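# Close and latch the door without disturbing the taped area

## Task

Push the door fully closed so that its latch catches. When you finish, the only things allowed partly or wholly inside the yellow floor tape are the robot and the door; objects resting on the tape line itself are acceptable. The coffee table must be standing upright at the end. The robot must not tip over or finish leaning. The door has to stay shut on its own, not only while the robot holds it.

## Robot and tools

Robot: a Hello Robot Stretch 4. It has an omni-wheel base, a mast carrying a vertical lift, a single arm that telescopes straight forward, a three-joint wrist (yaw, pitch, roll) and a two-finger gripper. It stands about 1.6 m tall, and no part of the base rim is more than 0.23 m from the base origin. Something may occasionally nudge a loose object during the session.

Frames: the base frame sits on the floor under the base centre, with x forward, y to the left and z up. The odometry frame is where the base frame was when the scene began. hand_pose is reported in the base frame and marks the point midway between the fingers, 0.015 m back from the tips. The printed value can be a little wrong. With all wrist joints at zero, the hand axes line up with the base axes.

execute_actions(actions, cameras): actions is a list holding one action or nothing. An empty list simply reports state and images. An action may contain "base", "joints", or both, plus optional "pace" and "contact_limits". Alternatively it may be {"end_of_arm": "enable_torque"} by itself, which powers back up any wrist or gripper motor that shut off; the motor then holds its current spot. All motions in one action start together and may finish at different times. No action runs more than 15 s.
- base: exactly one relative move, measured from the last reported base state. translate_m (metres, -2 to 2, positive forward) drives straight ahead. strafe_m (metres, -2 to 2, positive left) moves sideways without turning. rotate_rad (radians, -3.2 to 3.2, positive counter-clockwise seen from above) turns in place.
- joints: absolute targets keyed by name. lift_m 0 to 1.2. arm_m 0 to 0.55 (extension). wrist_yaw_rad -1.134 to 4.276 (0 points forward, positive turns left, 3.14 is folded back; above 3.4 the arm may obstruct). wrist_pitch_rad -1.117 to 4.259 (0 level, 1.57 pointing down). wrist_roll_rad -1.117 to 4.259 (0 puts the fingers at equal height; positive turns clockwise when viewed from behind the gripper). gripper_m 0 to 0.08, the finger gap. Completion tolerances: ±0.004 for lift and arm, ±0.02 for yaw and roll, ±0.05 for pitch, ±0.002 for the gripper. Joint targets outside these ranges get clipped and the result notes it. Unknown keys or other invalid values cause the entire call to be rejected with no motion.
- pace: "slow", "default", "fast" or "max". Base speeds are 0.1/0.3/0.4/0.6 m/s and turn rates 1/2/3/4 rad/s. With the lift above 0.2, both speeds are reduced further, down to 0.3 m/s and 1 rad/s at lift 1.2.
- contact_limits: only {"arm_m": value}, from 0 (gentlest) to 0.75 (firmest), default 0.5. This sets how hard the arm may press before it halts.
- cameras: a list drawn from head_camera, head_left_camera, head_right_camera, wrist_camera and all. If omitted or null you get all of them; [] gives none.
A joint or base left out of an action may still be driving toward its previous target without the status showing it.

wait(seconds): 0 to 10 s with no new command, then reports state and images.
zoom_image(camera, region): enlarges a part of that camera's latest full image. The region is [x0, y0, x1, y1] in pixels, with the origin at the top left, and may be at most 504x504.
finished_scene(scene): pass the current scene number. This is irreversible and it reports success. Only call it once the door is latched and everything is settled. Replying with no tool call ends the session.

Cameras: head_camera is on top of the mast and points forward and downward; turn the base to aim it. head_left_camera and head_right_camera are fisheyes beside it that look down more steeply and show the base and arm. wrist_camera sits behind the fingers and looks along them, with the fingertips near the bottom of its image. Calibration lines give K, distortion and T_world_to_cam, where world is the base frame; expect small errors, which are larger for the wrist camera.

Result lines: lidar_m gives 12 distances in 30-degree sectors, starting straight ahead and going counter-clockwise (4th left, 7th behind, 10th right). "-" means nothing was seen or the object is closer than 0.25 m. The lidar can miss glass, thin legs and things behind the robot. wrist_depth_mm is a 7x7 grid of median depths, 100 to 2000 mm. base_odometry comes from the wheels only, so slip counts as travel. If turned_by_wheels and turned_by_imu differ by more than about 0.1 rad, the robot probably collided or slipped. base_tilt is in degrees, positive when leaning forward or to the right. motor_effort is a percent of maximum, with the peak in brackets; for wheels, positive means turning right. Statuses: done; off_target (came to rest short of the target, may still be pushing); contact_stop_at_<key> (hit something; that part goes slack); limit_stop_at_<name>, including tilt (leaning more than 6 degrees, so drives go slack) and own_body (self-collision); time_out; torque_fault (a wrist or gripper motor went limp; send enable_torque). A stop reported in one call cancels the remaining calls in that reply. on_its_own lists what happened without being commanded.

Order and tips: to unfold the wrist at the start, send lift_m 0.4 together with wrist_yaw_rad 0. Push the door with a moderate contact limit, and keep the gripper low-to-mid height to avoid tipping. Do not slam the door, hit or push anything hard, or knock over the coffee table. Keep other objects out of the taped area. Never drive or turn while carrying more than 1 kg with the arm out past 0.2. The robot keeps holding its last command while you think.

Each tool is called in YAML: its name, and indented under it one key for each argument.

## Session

execute_actions:
  actions: []

Scene clock: 0.00 s.
base_odometry: x=+0.000 y=+0.000 heading=+0.000 (m, m, rad; odometry frame)
turned_by_wheels: +0.000 (rad since the last result)
turned_by_imu: +0.000 (rad since the last result)
base_tilt: forward=-0.6 right=+0.9 (deg)
lidar_m: 0.67 0.71 0.89 1.00 1.01 1.31 1.42 1.10 0.73 0.67 0.68 0.76
base_status: not commanded
joint_positions: lift_m=+0.272 arm_m=+0.002 wrist_yaw_rad=+3.034 wrist_pitch_rad=+0.008 wrist_roll_rad=+0.006 gripper_m=+0.040
joint_status: not commanded
motor_effort: lift_m=+19 arm_m=-1 wrist_yaw_rad=-1 wrist_pitch_rad=-9 wrist_roll_rad=-1 gripper_m=+0 wheel_0=+0 wheel_1=+0 wheel_2=+0 (%)
hand_pose: x=-0.0295 y=+0.1097 z=+0.4480 quat_wxyz=(+0.054, -0.004, +0.003, +0.999) (m; base frame)
wrist_depth_mm: 137 229 - 1618 1661 1336 1060 / 121 140 - 1661 1708 1336 1025 / 114 140 1618 1618 1708 1366 1060 / 125 156 1576 1661 1708 1366 1042 / 140 - - 1618 1756 1366 1060 / 1983 - 1756 1576 1661 1397 1060 / 1308 1336 133 1229 116 1205 1042
pictures: head_camera, head_left_camera, head_right_camera, wrist_camera
camera_calibration (this result's frames):
wrist_camera: T_world_to_cam=[[0.137802, 0.988707, -0.0588944, -0.0840345], [-0.0224356, -0.0563305, -0.99816, 0.518316], [-0.990206, 0.13887, 0.0144197, 0.0963311], [0, 0, 0, 1]] pos_world=[0.118596, 0.098905, 0.511024]
Images, in order (width x height): head_camera 420x560, head_left_camera 420x672, head_right_camera 420x672, wrist_camera 616x392.

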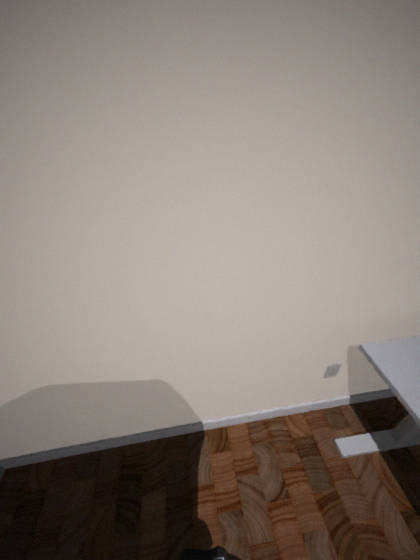

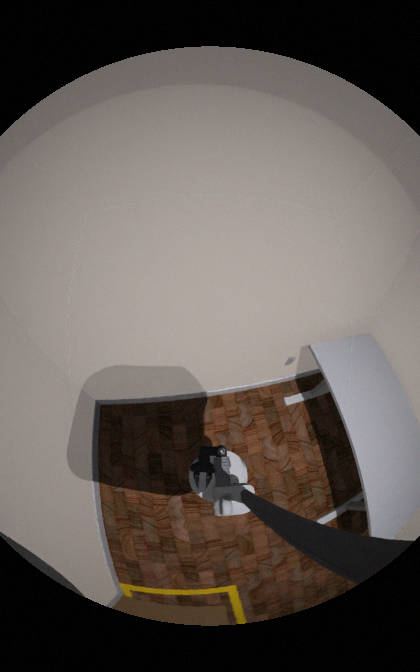

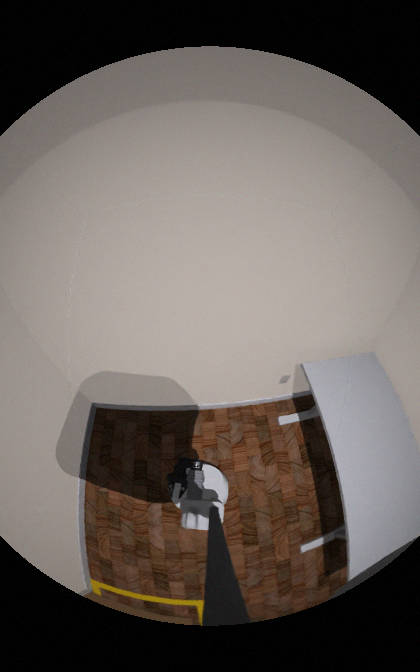

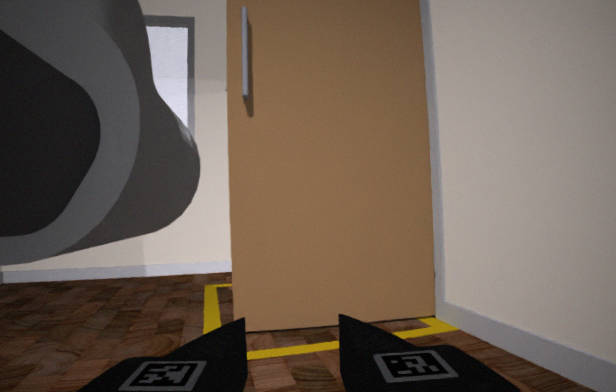

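execute_actions:
  actions:
    - {"base":{"rotate_rad":-3.03},"joints":{"lift_m":0.15,"wrist_yaw_rad":3.18},"pace":"fast"}
  cameras: ["head_left_camera","head_camera"]

Scene clock: 3.47 s.
base_odometry: x=+0.000 y=+0.000 heading=-3.030 (m, m, rad; odometry frame)
turned_by_wheels: -3.030 (rad since the last result)
turned_by_imu: -3.022 (rad since the last result)
base_tilt: forward=-0.6 right=+0.9 (deg)
lidar_m: 1.34 0.99 0.71 0.66 0.68 0.74 0.69 0.73 1.00 1.00 1.04 1.44
base_status: done
joint_positions: lift_m=+0.150 arm_m=+0.002 wrist_yaw_rad=+3.180 wrist_pitch_rad=+0.008 wrist_roll_rad=+0.006 gripper_m=+0.040
joint_status: all done
motor_effort: lift_m=+15(21) arm_m=-1(1) wrist_yaw_rad=+1(6) wrist_pitch_rad=-8(9) wrist_roll_rad=-1(1) gripper_m=+0(1) wheel_0=+0(6) wheel_1=+0(10) wheel_2=+0(9) (%)
hand_pose: x=-0.0432 y=+0.0792 z=+0.3269 quat_wxyz=(-0.019, -0.004, +0.003, +1.000) (m; base frame)
wrist_depth_mm: - 136 842 842 842 842 842 / - 135 160 831 831 842 842 / - 118 146 842 831 842 831 / - 129 180 831 831 820 831 / 134 167 831 820 820 820 831 / 831 831 831 831 831 820 820 / 820 809 133 809 116 809 809
pictures: head_camera, head_left_camera
Images, in order (width x height): head_camera 420x560, head_left_camera 420x672.

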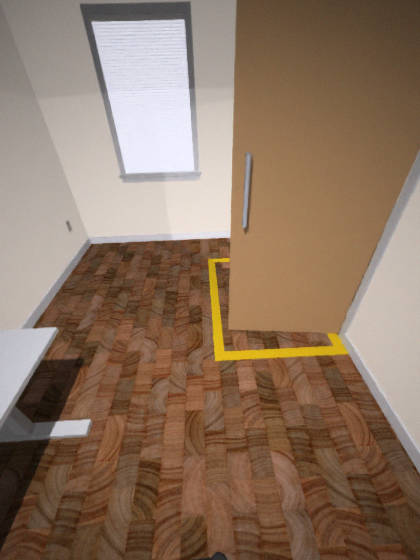

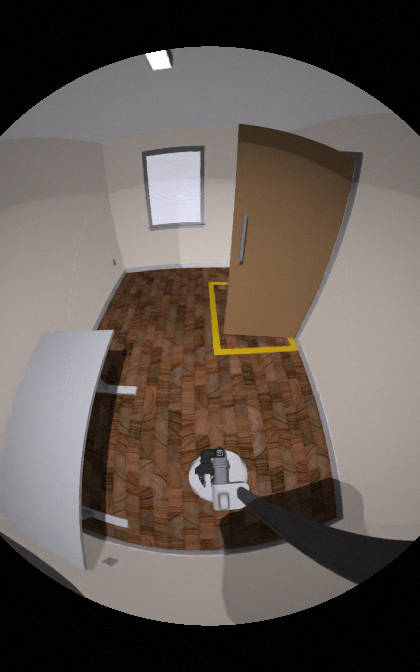

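execute_actions:
  actions:
    - {"base":{"strafe_m":0.2},"pace":"max"}
  cameras: []

execute_actions:
  actions:
    - {"base":{"translate_m":1.8},"pace":"max"}
  cameras: []

execute_actions:
  actions:
    - {"base":{"rotate_rad":-1.571},"pace":"fast"}
  cameras: ["head_left_camera","head_camera"]

Scene clock: 6.20 s.
base_odometry: x=+0.022 y=-0.199 heading=-3.030 (m, m, rad; odometry frame)
turned_by_wheels: +0.000 (rad since the last result)
turned_by_imu: -0.001 (rad since the last result)
base_tilt: forward=-0.6 right=+0.9 (deg)
lidar_m: 1.48 0.68 0.51 0.47 0.49 0.68 0.68 0.72 1.01 1.20 1.25 1.40
base_status: done
joint_positions: lift_m=+0.150 arm_m=+0.002 wrist_yaw_rad=+3.180 wrist_pitch_rad=+0.008 wrist_roll_rad=+0.006 gripper_m=+0.040
joint_status: not commanded
motor_effort: lift_m=+16(16) arm_m=-1(1) wrist_yaw_rad=+1(1) wrist_pitch_rad=-8(9) wrist_roll_rad=-1(0) gripper_m=+0(0) wheel_0=+0(11) wheel_1=+0(8) wheel_2=+0(0) (%)
hand_pose: x=-0.0432 y=+0.0792 z=+0.3269 quat_wxyz=(-0.019, -0.004, +0.003, +1.000) (m; base frame)
wrist_depth_mm: - 136 842 854 842 842 707 / - 134 159 854 854 854 842 / - 117 146 831 831 831 831 / - 129 179 831 831 842 831 / 134 167 842 842 831 831 831 / 820 831 842 831 831 831 809 / 820 809 133 820 115 820 809
pictures: none
No camera images: the call's "cameras" was empty. Leave "cameras" out to get every camera's image.

Scene clock: 10.77 s.
base_odometry: x=-1.766 y=-0.400 heading=-3.030 (m, m, rad; odometry frame)
turned_by_wheels: +0.000 (rad since the last result)
turned_by_imu: -0.001 (rad since the last result)
base_tilt: forward=-0.6 right=+0.9 (deg)
lidar_m: 1.18 1.23 1.37 1.28 1.33 1.03 1.98 0.49 0.47 1.08 0.91 1.29
base_status: done
joint_positions: lift_m=+0.150 arm_m=+0.002 wrist_yaw_rad=+3.180 wrist_pitch_rad=+0.008 wrist_roll_rad=+0.006 gripper_m=+0.040
joint_status: not commanded
motor_effort: lift_m=+17(17) arm_m=-1(1) wrist_yaw_rad=+0(1) wrist_pitch_rad=-8(8) wrist_roll_rad=-1(0) gripper_m=+0(1) wheel_0=+1(8) wheel_1=-1(6) wheel_2=+0(14) (%)
hand_pose: x=-0.0432 y=+0.0792 z=+0.3268 quat_wxyz=(-0.019, -0.004, +0.003, +1.000) (m; base frame)
wrist_depth_mm: - 136 - - - - 1863 / - 134 160 - - 1255 1229 / - 118 146 - - 1863 1182 / - 129 179 - - - 1182 / 134 167 - - - - 1182 / 1205 1537 1576 1499 1430 1366 1138 / 931 1025 133 931 116 946 904
pictures: none
No camera images: the call's "cameras" was empty. Leave "cameras" out to get every camera's image.

Scene clock: 12.50 s.
base_odometry: x=-1.767 y=-0.400 heading=+1.682 (m, m, rad; odometry frame)
turned_by_wheels: -1.571 (rad since the last result)
turned_by_imu: -1.568 (rad since the last result)
base_tilt: forward=-0.5 right=+0.9 (deg)
lidar_m: 1.09 0.87 1.28 1.16 1.23 1.36 1.27 1.30 1.03 1.92 0.50 0.48
base_status: done
joint_positions: lift_m=+0.150 arm_m=+0.002 wrist_yaw_rad=+3.180 wrist_pitch_rad=+0.008 wrist_roll_rad=+0.006 gripper_m=+0.040
joint_status: not commanded
motor_effort: lift_m=+16(16) arm_m=-1(1) wrist_yaw_rad=+2(1) wrist_pitch_rad=-8(9) wrist_roll_rad=-1(0) gripper_m=-1(1) wheel_0=+2(6) wheel_1=-1(9) wheel_2=+0(9) (%)
hand_pose: x=-0.0432 y=+0.0792 z=+0.3268 quat_wxyz=(-0.019, -0.004, +0.003, +1.000) (m; base frame)
wrist_depth_mm: - 136 1499 1499 1499 1430 1499 / - 135 160 1499 1464 1464 1430 / - 118 146 1464 1464 1464 1430 / - 129 179 1464 1430 1464 1430 / 134 167 1430 1464 1430 1464 1464 / 1229 1464 1464 1430 1464 1336 1281 / 931 1042 133 946 116 931 891
pictures: head_camera, head_left_camera
Images, in order (width x height): head_camera 420x560, head_left_camera 420x672.

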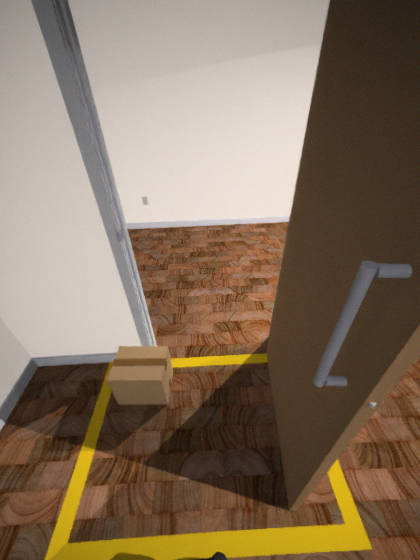

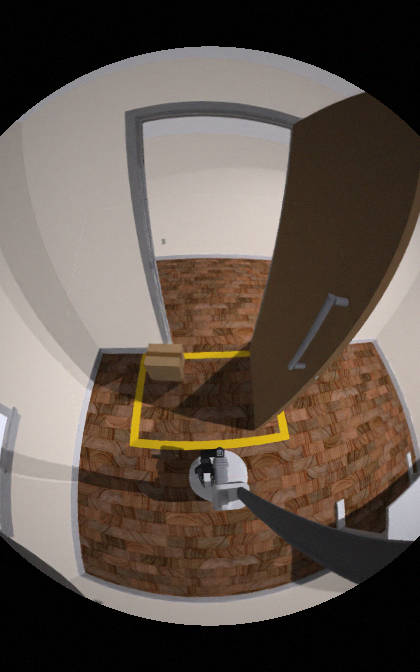

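execute_actions:
  actions:
    - {"base":{"strafe_m":-0.04},"pace":"max"}
  cameras: []

execute_actions:
  actions:
    - {"base":{"translate_m":0.94},"pace":"fast"}
  cameras: ["head_left_camera"]

zoom_image:
  camera: "head_left_camera"
  region: [60, 380, 300, 600]

Scene clock: 16.27 s.
base_odometry: x=-1.727 y=-0.395 heading=+1.683 (m, m, rad; odometry frame)
turned_by_wheels: +0.000 (rad since the last result)
turned_by_imu: -0.001 (rad since the last result)
base_tilt: forward=-0.5 right=+0.8 (deg)
lidar_m: 3.43 0.92 1.33 1.20 1.26 1.37 1.28 1.30 1.00 1.92 1.73 0.44
base_status: done
joint_positions: lift_m=+0.150 arm_m=+0.002 wrist_yaw_rad=+3.180 wrist_pitch_rad=+0.008 wrist_roll_rad=+0.006 gripper_m=+0.040
joint_status: not commanded
motor_effort: lift_m=+16(16) arm_m=-1(1) wrist_yaw_rad=+0(1) wrist_pitch_rad=-8(9) wrist_roll_rad=-1(0) gripper_m=+0(0) wheel_0=+0(12) wheel_1=+0(10) wheel_2=+1(2) (%)
hand_pose: x=-0.0432 y=+0.0792 z=+0.3268 quat_wxyz=(-0.019, -0.004, +0.003, +1.000) (m; base frame)
wrist_depth_mm: - 136 1464 1499 1430 1464 1464 / - 134 160 1464 1464 1499 1464 / - 117 146 1464 1430 1499 1464 / - 129 179 1464 1464 1464 1430 / 134 167 1430 1430 1430 1464 1499 / 1229 1430 1430 1430 1430 1366 1281 / 931 1025 133 946 116 931 904
pictures: none
No camera images: the call's "cameras" was empty. Leave "cameras" out to get every camera's image.

Scene clock: 19.97 s.
base_odometry: x=-1.832 y=+0.539 heading=+1.683 (m, m, rad; odometry frame)
turned_by_wheels: +0.000 (rad since the last result)
turned_by_imu: -0.001 (rad since the last result)
base_tilt: forward=-0.6 right=+0.9 (deg)
lidar_m: 2.49 1.84 0.29 0.29 1.32 1.77 2.22 0.43 0.33 0.30 0.36 2.53
base_status: done
joint_positions: lift_m=+0.150 arm_m=+0.002 wrist_yaw_rad=+3.180 wrist_pitch_rad=+0.008 wrist_roll_rad=+0.006 gripper_m=+0.040
joint_status: not commanded
motor_effort: lift_m=+16(16) arm_m=-1(1) wrist_yaw_rad=+2(2) wrist_pitch_rad=-8(8) wrist_roll_rad=+1(0) gripper_m=-1(1) wheel_0=-1(5) wheel_1=+0(4) wheel_2=+1(11) (%)
hand_pose: x=-0.0432 y=+0.0792 z=+0.3268 quat_wxyz=(-0.019, -0.004, +0.003, +1.000) (m; base frame)
wrist_depth_mm: - 135 - - - - 1808 / - 134 160 - - - 1756 / - 118 146 - - - 1808 / - 129 179 - - - 1863 / 134 167 - - - - 1863 / 549 1366 1537 1499 1430 1336 1308 / 544 661 133 946 116 931 891
pictures: head_left_camera
Images, in order (width x height): head_left_camera 420x672.

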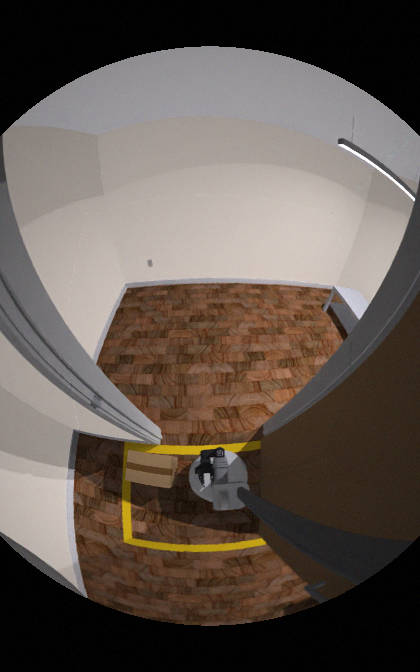

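Region (60, 380, 300, 600) of head_left_camera's 420x672 image, scaled by 2.100, with more detail than that image has; it fills the top 462 rows of this view, and the rest is white.

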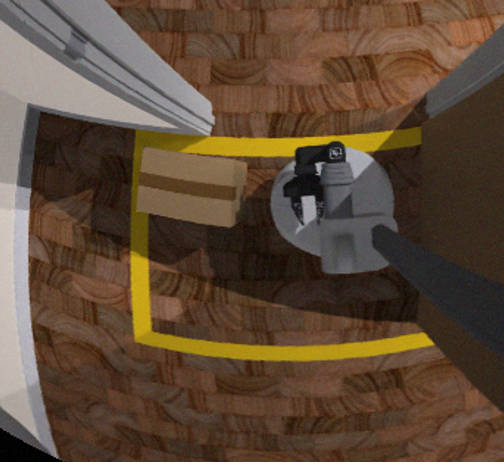

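execute_actions:
  actions:
    - {"base":{"strafe_m":0.55},"pace":"slow"}
  cameras: ["head_left_camera"]

zoom_image:
  camera: "head_left_camera"
  region: [60, 380, 300, 600]

Scene clock: 27.73 s.
base_odometry: x=-2.378 y=+0.478 heading=+1.682 (m, m, rad; odometry frame)
turned_by_wheels: +0.000 (rad since the last result)
turned_by_imu: -0.003 (rad since the last result)
base_tilt: forward=-0.6 right=+0.9 (deg)
lidar_m: 0.25 0.25 0.25 0.25 0.76 1.02 2.22 2.04 0.86 0.87 0.91 0.25
base_status: done
joint_positions: lift_m=+0.150 arm_m=+0.002 wrist_yaw_rad=+3.180 wrist_pitch_rad=+0.008 wrist_roll_rad=+0.006 gripper_m=+0.040
joint_status: not commanded
motor_effort: lift_m=+16(16) arm_m=-1(1) wrist_yaw_rad=+0(1) wrist_pitch_rad=-9(8) wrist_roll_rad=-1(2) gripper_m=-1(0) wheel_0=-4(7) wheel_1=+3(8) wheel_2=+0(1) (%)
hand_pose: x=-0.0432 y=+0.0792 z=+0.3268 quat_wxyz=(-0.019, -0.004, +0.003, +1.000) (m; base frame)
wrist_depth_mm: - 135 - - - 1366 931 / - 135 159 - - 1397 991 / - 118 146 - - 1464 976 / - 129 179 - - 1464 991 / 134 167 - - - 1499 976 / 1229 1537 1499 1464 1430 1255 1008 / 931 1025 133 946 116 917 891
pictures: head_left_camera
Images, in order (width x height): head_left_camera 420x672.

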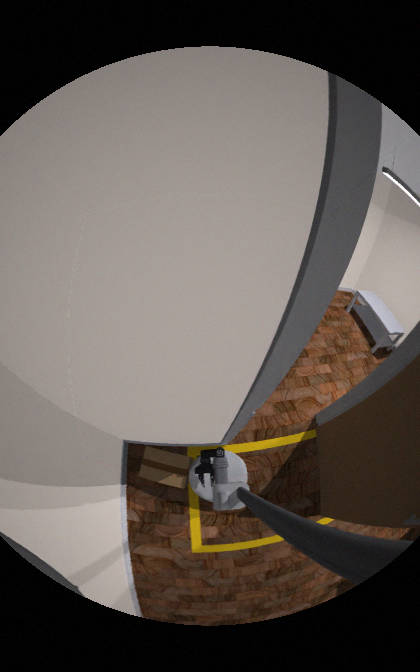

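Region (60, 380, 300, 600) of head_left_camera's 420x672 image, scaled by 2.100, with more detail than that image has; it fills the top 462 rows of this view, and the rest is white.

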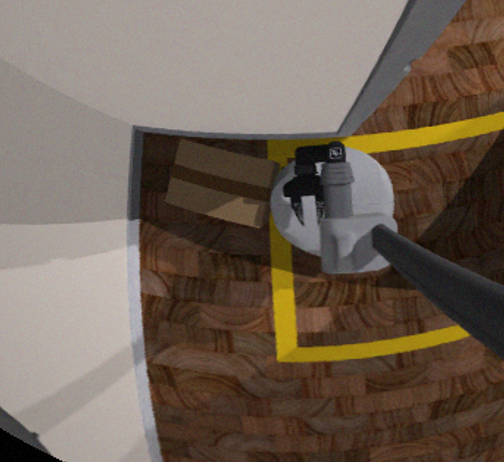

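execute_actions:
  actions:
    - {"base":{"translate_m":-0.84},"pace":"max"}
  cameras: ["head_camera"]

execute_actions:
  actions:
    - {"base":{"strafe_m":-1.17},"pace":"max"}
  cameras: ["head_camera"]

execute_actions:
  actions:
    - {"base":{"rotate_rad":-1.571},"pace":"fast"}
  cameras: ["head_left_camera"]

Scene clock: 32.30 s.
base_odometry: x=-2.285 y=-0.357 heading=+1.682 (m, m, rad; odometry frame)
turned_by_wheels: +0.000 (rad since the last result)
turned_by_imu: -0.001 (rad since the last result)
base_tilt: forward=-0.6 right=+0.9 (deg)
lidar_m: 0.85 0.78 0.75 0.68 0.71 1.00 1.37 1.45 1.55 2.43 0.82 1.25
base_status: done
joint_positions: lift_m=+0.150 arm_m=+0.002 wrist_yaw_rad=+3.180 wrist_pitch_rad=+0.008 wrist_roll_rad=+0.006 gripper_m=+0.040
joint_status: not commanded
motor_effort: lift_m=+17(17) arm_m=-1(1) wrist_yaw_rad=-2(0) wrist_pitch_rad=-8(8) wrist_roll_rad=+0(0) gripper_m=-1(0) wheel_0=+1(7) wheel_1=+0(10) wheel_2=+0(14) (%)
hand_pose: x=-0.0432 y=+0.0792 z=+0.3267 quat_wxyz=(-0.019, -0.004, +0.003, +1.000) (m; base frame)
wrist_depth_mm: - 135 1576 1576 1576 1366 931 / - 135 159 1618 1618 1397 976 / - 117 145 1576 1576 1430 946 / - 129 179 1537 1576 1464 976 / 134 167 1537 1576 1576 1464 976 / 1205 1537 1537 1464 1430 1229 976 / 931 1025 133 931 116 931 904
pictures: head_camera
Images, in order (width x height): head_camera 420x560.

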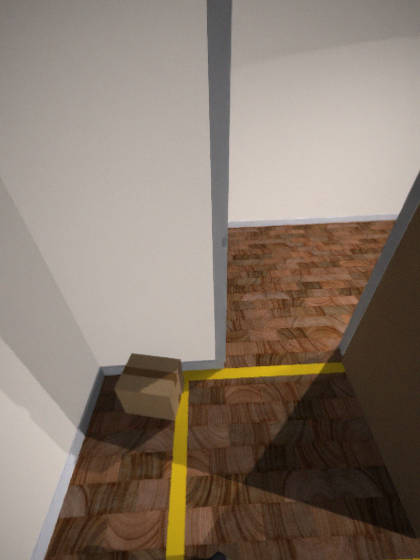

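Scene clock: 35.67 s.
base_odometry: x=-1.122 y=-0.227 heading=+1.682 (m, m, rad; odometry frame)
turned_by_wheels: +0.000 (rad since the last result)
turned_by_imu: +0.001 (rad since the last result)
base_tilt: forward=-0.6 right=+0.9 (deg)
lidar_m: 0.90 0.35 0.35 1.85 1.95 1.46 1.08 0.65 0.87 1.83 1.60 1.14
base_status: done
joint_positions: lift_m=+0.150 arm_m=+0.002 wrist_yaw_rad=+3.180 wrist_pitch_rad=+0.008 wrist_roll_rad=+0.006 gripper_m=+0.040
joint_status: not commanded
motor_effort: lift_m=+17(16) arm_m=-1(1) wrist_yaw_rad=+1(0) wrist_pitch_rad=-9(9) wrist_roll_rad=-1(0) gripper_m=+0(0) wheel_0=+0(12) wheel_1=-1(10) wheel_2=+0(2) (%)
hand_pose: x=-0.0432 y=+0.0792 z=+0.3267 quat_wxyz=(-0.019, -0.004, +0.003, +1.000) (m; base frame)
wrist_depth_mm: - 135 1576 1576 1576 1576 1576 / - 135 159 1576 1537 1576 1576 / - 118 146 1576 1537 1537 1576 / - 129 179 1537 1537 1537 1576 / 134 167 1576 1537 1537 1537 1537 / 1205 1336 1537 1499 1430 1366 1281 / 931 976 133 931 116 931 904
pictures: head_camera
Images, in order (width x height): head_camera 420x560.

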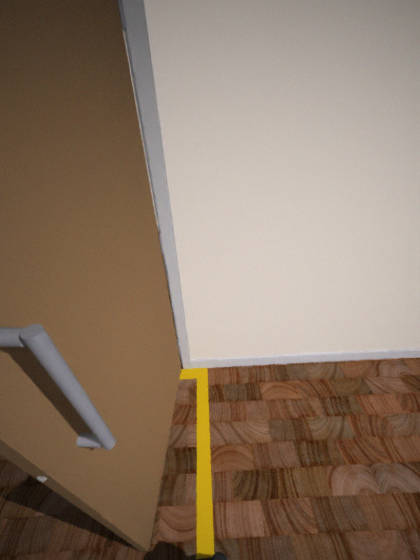

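Scene clock: 37.40 s.
base_odometry: x=-1.122 y=-0.227 heading=+0.111 (m, m, rad; odometry frame)
turned_by_wheels: -1.571 (rad since the last result)
turned_by_imu: -1.568 (rad since the last result)
base_tilt: forward=-0.6 right=+0.8 (deg)
lidar_m: 1.84 1.59 1.14 0.89 0.36 0.35 1.88 1.94 1.46 1.02 0.65 0.84
base_status: done
joint_positions: lift_m=+0.150 arm_m=+0.002 wrist_yaw_rad=+3.180 wrist_pitch_rad=+0.008 wrist_roll_rad=+0.006 gripper_m=+0.040
joint_status: not commanded
motor_effort: lift_m=+17(17) arm_m=-1(1) wrist_yaw_rad=+1(0) wrist_pitch_rad=-8(8) wrist_roll_rad=-2(1) gripper_m=+0(0) wheel_0=+0(6) wheel_1=-1(13) wheel_2=-2(9) (%)
hand_pose: x=-0.0432 y=+0.0792 z=+0.3267 quat_wxyz=(-0.019, -0.004, +0.003, +1.000) (m; base frame)
wrist_depth_mm: - 136 - - - 402 392 / - 135 159 - - 399 392 / - 118 146 - - 399 392 / - 129 179 - - 397 389 / 134 166 - - - 397 387 / 1205 1576 1537 1464 1430 394 384 / 917 1008 133 946 116 389 387
pictures: head_left_camera
Images, in order (width x height): head_left_camera 420x672.

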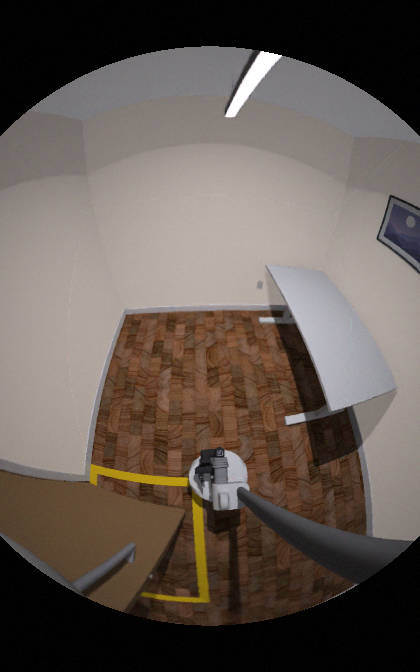

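execute_actions:
  actions:
    - {"base":{"strafe_m":0.64},"pace":"fast"}
  cameras: []

execute_actions:
  actions:
    - {"base":{"translate_m":-0.68},"pace":"slow"}
  cameras: ["head_left_camera"]

execute_actions:
  actions:
    - {"base":{"strafe_m":0.25},"pace":"slow"}
  cameras: ["head_left_camera","wrist_camera"]

Scene clock: 41.33 s.
base_odometry: x=-1.193 y=+0.409 heading=+0.111 (m, m, rad; odometry frame)
turned_by_wheels: +0.000 (rad since the last result)
turned_by_imu: -0.001 (rad since the last result)
base_tilt: forward=-0.6 right=+0.9 (deg)
lidar_m: 1.81 0.65 0.48 0.44 0.32 0.25 0.25 0.26 0.37 1.24 1.27 1.75
base_status: done
joint_positions: lift_m=+0.150 arm_m=+0.002 wrist_yaw_rad=+3.180 wrist_pitch_rad=+0.008 wrist_roll_rad=+0.006 gripper_m=+0.040
joint_status: not commanded
motor_effort: lift_m=+17(16) arm_m=-1(1) wrist_yaw_rad=+1(1) wrist_pitch_rad=-9(9) wrist_roll_rad=-1(0) gripper_m=+0(0) wheel_0=+1(9) wheel_1=+2(14) wheel_2=+0(1) (%)
hand_pose: x=-0.0432 y=+0.0792 z=+0.3267 quat_wxyz=(-0.019, -0.004, +0.003, +1.000) (m; base frame)
wrist_depth_mm: - 136 364 355 347 340 334 / - 135 159 357 347 340 332 / - 118 145 355 347 338 330 / - 129 179 355 345 334 330 / 134 167 362 355 345 336 329 / 379 373 362 351 342 332 327 / 377 368 133 351 116 330 327
pictures: none
No camera images: the call's "cameras" was empty. Leave "cameras" out to get every camera's image.

Scene clock: 49.43 s.
base_odometry: x=-1.869 y=+0.334 heading=+0.111 (m, m, rad; odometry frame)
turned_by_wheels: +0.000 (rad since the last result)
turned_by_imu: -0.002 (rad since the last result)
base_tilt: forward=-0.6 right=+0.8 (deg)
lidar_m: 1.87 0.65 0.28 0.25 - 0.25 1.21 1.27 1.71 2.04 1.55 1.75
base_status: done
joint_positions: lift_m=+0.150 arm_m=+0.002 wrist_yaw_rad=+3.180 wrist_pitch_rad=+0.008 wrist_roll_rad=+0.006 gripper_m=+0.040
joint_status: not commanded
motor_effort: lift_m=+17(18) arm_m=-1(1) wrist_yaw_rad=+1(1) wrist_pitch_rad=-9(9) wrist_roll_rad=+1(0) gripper_m=-1(0) wheel_0=+0(8) wheel_1=+0(7) wheel_2=+0(14) (%)
hand_pose: x=-0.0432 y=+0.0792 z=+0.3267 quat_wxyz=(-0.019, -0.004, +0.003, +1.000) (m; base frame)
wrist_depth_mm: - 136 1397 410 278 207 - / - 135 160 1397 279 209 179 / - 117 146 1366 282 211 180 / - 129 179 1366 282 212 180 / 134 167 1397 1366 285 212 181 / 1229 1336 1336 1229 272 213 180 / 931 1008 133 878 116 200 -
pictures: head_left_camera
Images, in order (width x height): head_left_camera 420x672.

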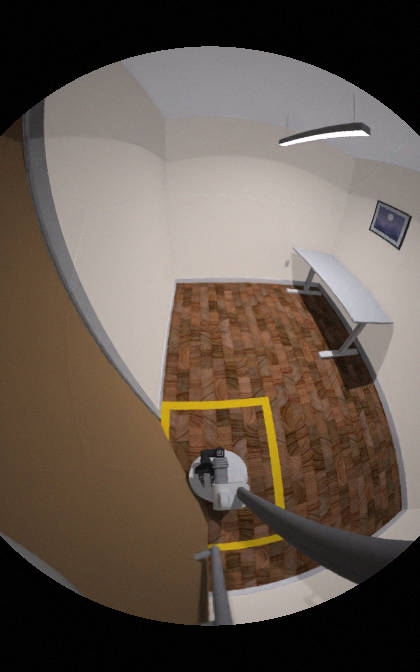

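Scene clock: 53.07 s.
base_odometry: x=-1.897 y=+0.582 heading=+0.111 (m, m, rad; odometry frame)
turned_by_wheels: +0.000 (rad since the last result)
turned_by_imu: -0.001 (rad since the last result)
base_tilt: forward=-0.6 right=+0.9 (deg)
lidar_m: 0.91 0.28 0.25 - 0.25 0.26 0.67 1.28 1.72 2.31 1.74 2.11
base_status: done
joint_positions: lift_m=+0.150 arm_m=+0.002 wrist_yaw_rad=+3.180 wrist_pitch_rad=+0.008 wrist_roll_rad=+0.006 gripper_m=+0.040
joint_status: not commanded
motor_effort: lift_m=+17(17) arm_m=-1(1) wrist_yaw_rad=+0(2) wrist_pitch_rad=-8(8) wrist_roll_rad=+0(2) gripper_m=+0(1) wheel_0=-2(5) wheel_1=+1(4) wheel_2=+0(0) (%)
hand_pose: x=-0.0432 y=+0.0792 z=+0.3267 quat_wxyz=(-0.019, -0.004, +0.003, +1.000) (m; base frame)
wrist_depth_mm: - 135 1430 1397 445 237 - / - 135 160 1366 459 241 182 / - 118 146 1366 473 245 185 / - 129 179 1366 480 250 188 / 134 167 1366 946 492 250 189 / 1205 1397 820 788 439 251 188 / 931 1025 132 788 115 225 -
pictures: head_left_camera, wrist_camera
camera_calibration (this result's frames):
wrist_camera: T_world_to_cam=[[-0.00718778, 0.998239, -0.0588885, -0.0661597], [-0.0139875, -0.0589846, -0.998161, 0.39576], [-0.999876, -0.00635086, 0.0143868, 0.0998595], [0, 0, 0, 1]] pos_world=[0.104907, 0.0900211, 0.3897]
Images, in order (width x height): head_left_camera 420x672, wrist_camera 616x392.

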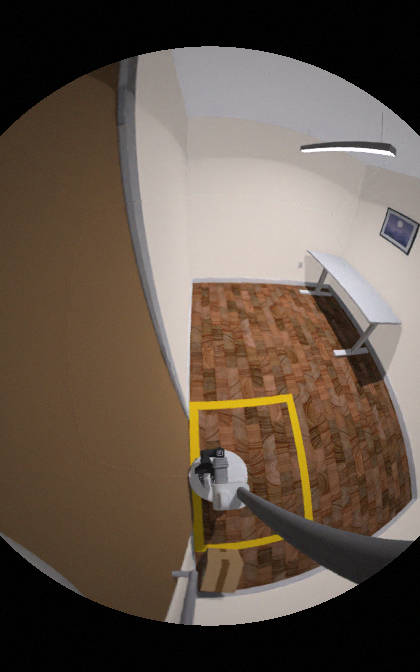

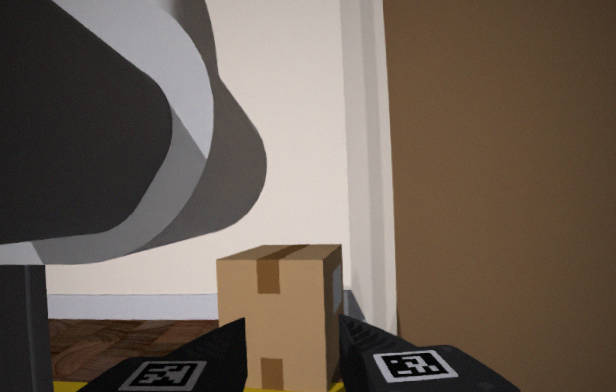

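execute_actions:
  actions:
    - {"base":{"strafe_m":0.03},"pace":"slow"}
  cameras: ["head_left_camera","wrist_camera"]

Scene clock: 55.17 s.
base_odometry: x=-1.901 y=+0.605 heading=+0.123 (m, m, rad; odometry frame)
turned_by_wheels: +0.012 (rad since the last result)
turned_by_imu: +0.002 (rad since the last result)
base_tilt: forward=-0.6 right=+0.8 (deg)
lidar_m: 0.82 0.31 0.25 - 0.25 0.28 0.66 1.28 1.73 2.30 1.76 2.12
base_status: strafe_m contact_stop (by the wheels' count: +0.023 of +0.030)
joint_positions: lift_m=+0.150 arm_m=+0.002 wrist_yaw_rad=+3.180 wrist_pitch_rad=+0.008 wrist_roll_rad=+0.006 gripper_m=+0.040
joint_status: not commanded
on_its_own: the wheels are slack since a contact_stop
motor_effort: lift_m=+17(17) arm_m=-1(1) wrist_yaw_rad=+0(1) wrist_pitch_rad=-9(9) wrist_roll_rad=-1(0) gripper_m=+0(0) wheel_0=+0(29) wheel_1=+0(41) wheel_2=+0(2) (%)
hand_pose: x=-0.0432 y=+0.0792 z=+0.3267 quat_wxyz=(-0.019, -0.004, +0.003, +1.000) (m; base frame)
wrist_depth_mm: - 136 1397 1397 504 250 - / - 135 160 1397 508 255 190 / - 118 146 1366 504 260 194 / - 129 179 1397 508 265 196 / 134 167 1366 991 500 267 197 / 1229 1397 820 798 492 268 196 / 931 1025 133 778 116 237 -
pictures: head_left_camera, wrist_camera
camera_calibration (this result's frames):
wrist_camera: T_world_to_cam=[[-0.00713855, 0.998239, -0.0588893, -0.0661679], [-0.0140153, -0.0589849, -0.99816, 0.395765], [-0.999876, -0.00630006, 0.0144117, 0.0998513], [0, 0, 0, 1]] pos_world=[0.104913, 0.0900246, 0.389701]
Images, in order (width x height): head_left_camera 420x672, wrist_camera 616x392.

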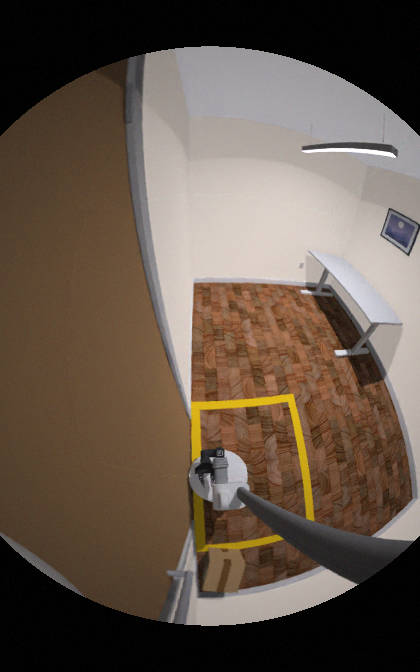

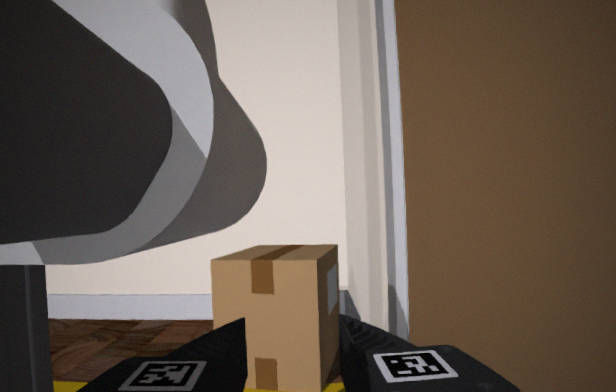

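execute_actions:
  actions:
    - {"base":{"strafe_m":-0.12},"pace":"fast"}
  cameras: ["head_left_camera","wrist_camera"]

zoom_image:
  camera: "head_left_camera"
  region: [130, 390, 290, 600]

Scene clock: 57.37 s.
base_odometry: x=-1.887 y=+0.486 heading=+0.123 (m, m, rad; odometry frame)
turned_by_wheels: +0.000 (rad since the last result)
turned_by_imu: -0.001 (rad since the last result)
base_tilt: forward=-0.6 right=+0.9 (deg)
lidar_m: 1.27 0.44 0.31 0.29 0.30 0.37 0.67 1.24 1.71 2.17 1.68 1.93
base_status: done
joint_positions: lift_m=+0.150 arm_m=+0.002 wrist_yaw_rad=+3.180 wrist_pitch_rad=+0.008 wrist_roll_rad=+0.006 gripper_m=+0.040
joint_status: not commanded
motor_effort: lift_m=+17(17) arm_m=-1(1) wrist_yaw_rad=+0(1) wrist_pitch_rad=-8(9) wrist_roll_rad=+0(1) gripper_m=+0(0) wheel_0=-1(8) wheel_1=+1(13) wheel_2=-1(1) (%)
hand_pose: x=-0.0432 y=+0.0792 z=+0.3267 quat_wxyz=(-0.019, -0.004, +0.003, +1.000) (m; base frame)
wrist_depth_mm: - 136 1366 1397 991 496 359 / - 134 160 1430 1042 508 364 / - 117 146 1397 1078 508 362 / - 129 179 1366 1098 500 366 / 134 167 1366 931 960 500 370 / 1255 1336 1366 798 854 504 379 / 917 1025 133 798 116 473 379
pictures: head_left_camera, wrist_camera
camera_calibration (this result's frames):
wrist_camera: T_world_to_cam=[[-0.0071683, 0.998239, -0.0588893, -0.0661627], [-0.0140136, -0.0589853, -0.99816, 0.395765], [-0.999876, -0.00632986, 0.0144117, 0.0998513], [0, 0, 0, 1]] pos_world=[0.104911, 0.0900226, 0.389701]
Images, in order (width x height): head_left_camera 420x672, wrist_camera 616x392.

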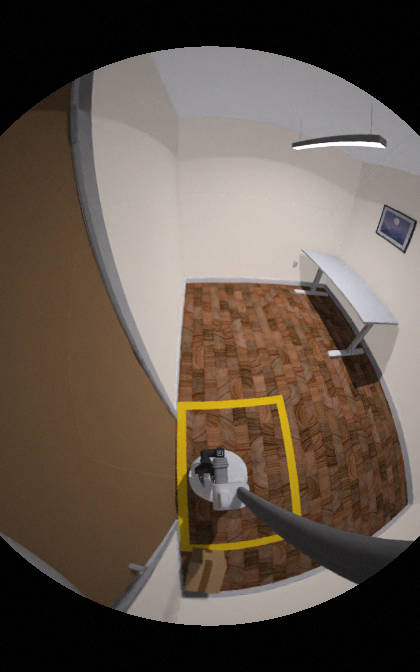

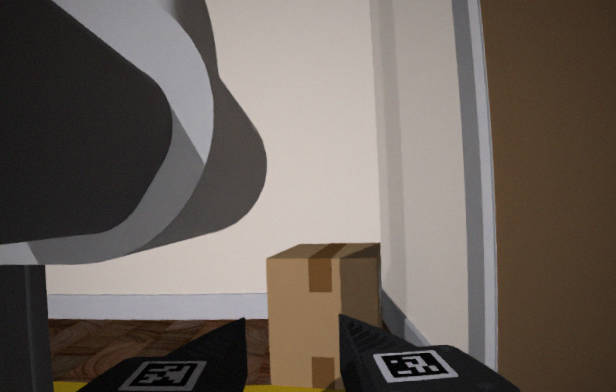

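Region (130, 390, 290, 600) of head_left_camera's 420x672 image, scaled by 2.400, with more detail than that image has; it fills the left 384 columns of this view, and the rest is white.

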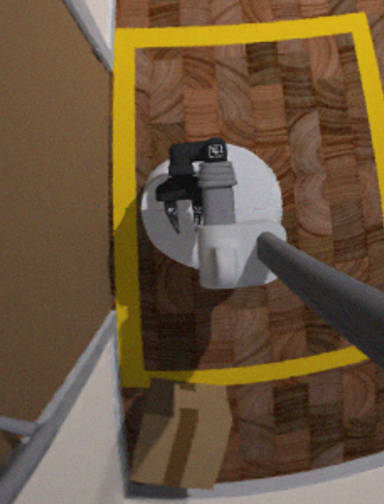

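finished_scene:
  scene: 2

The scene is finished: the task was done.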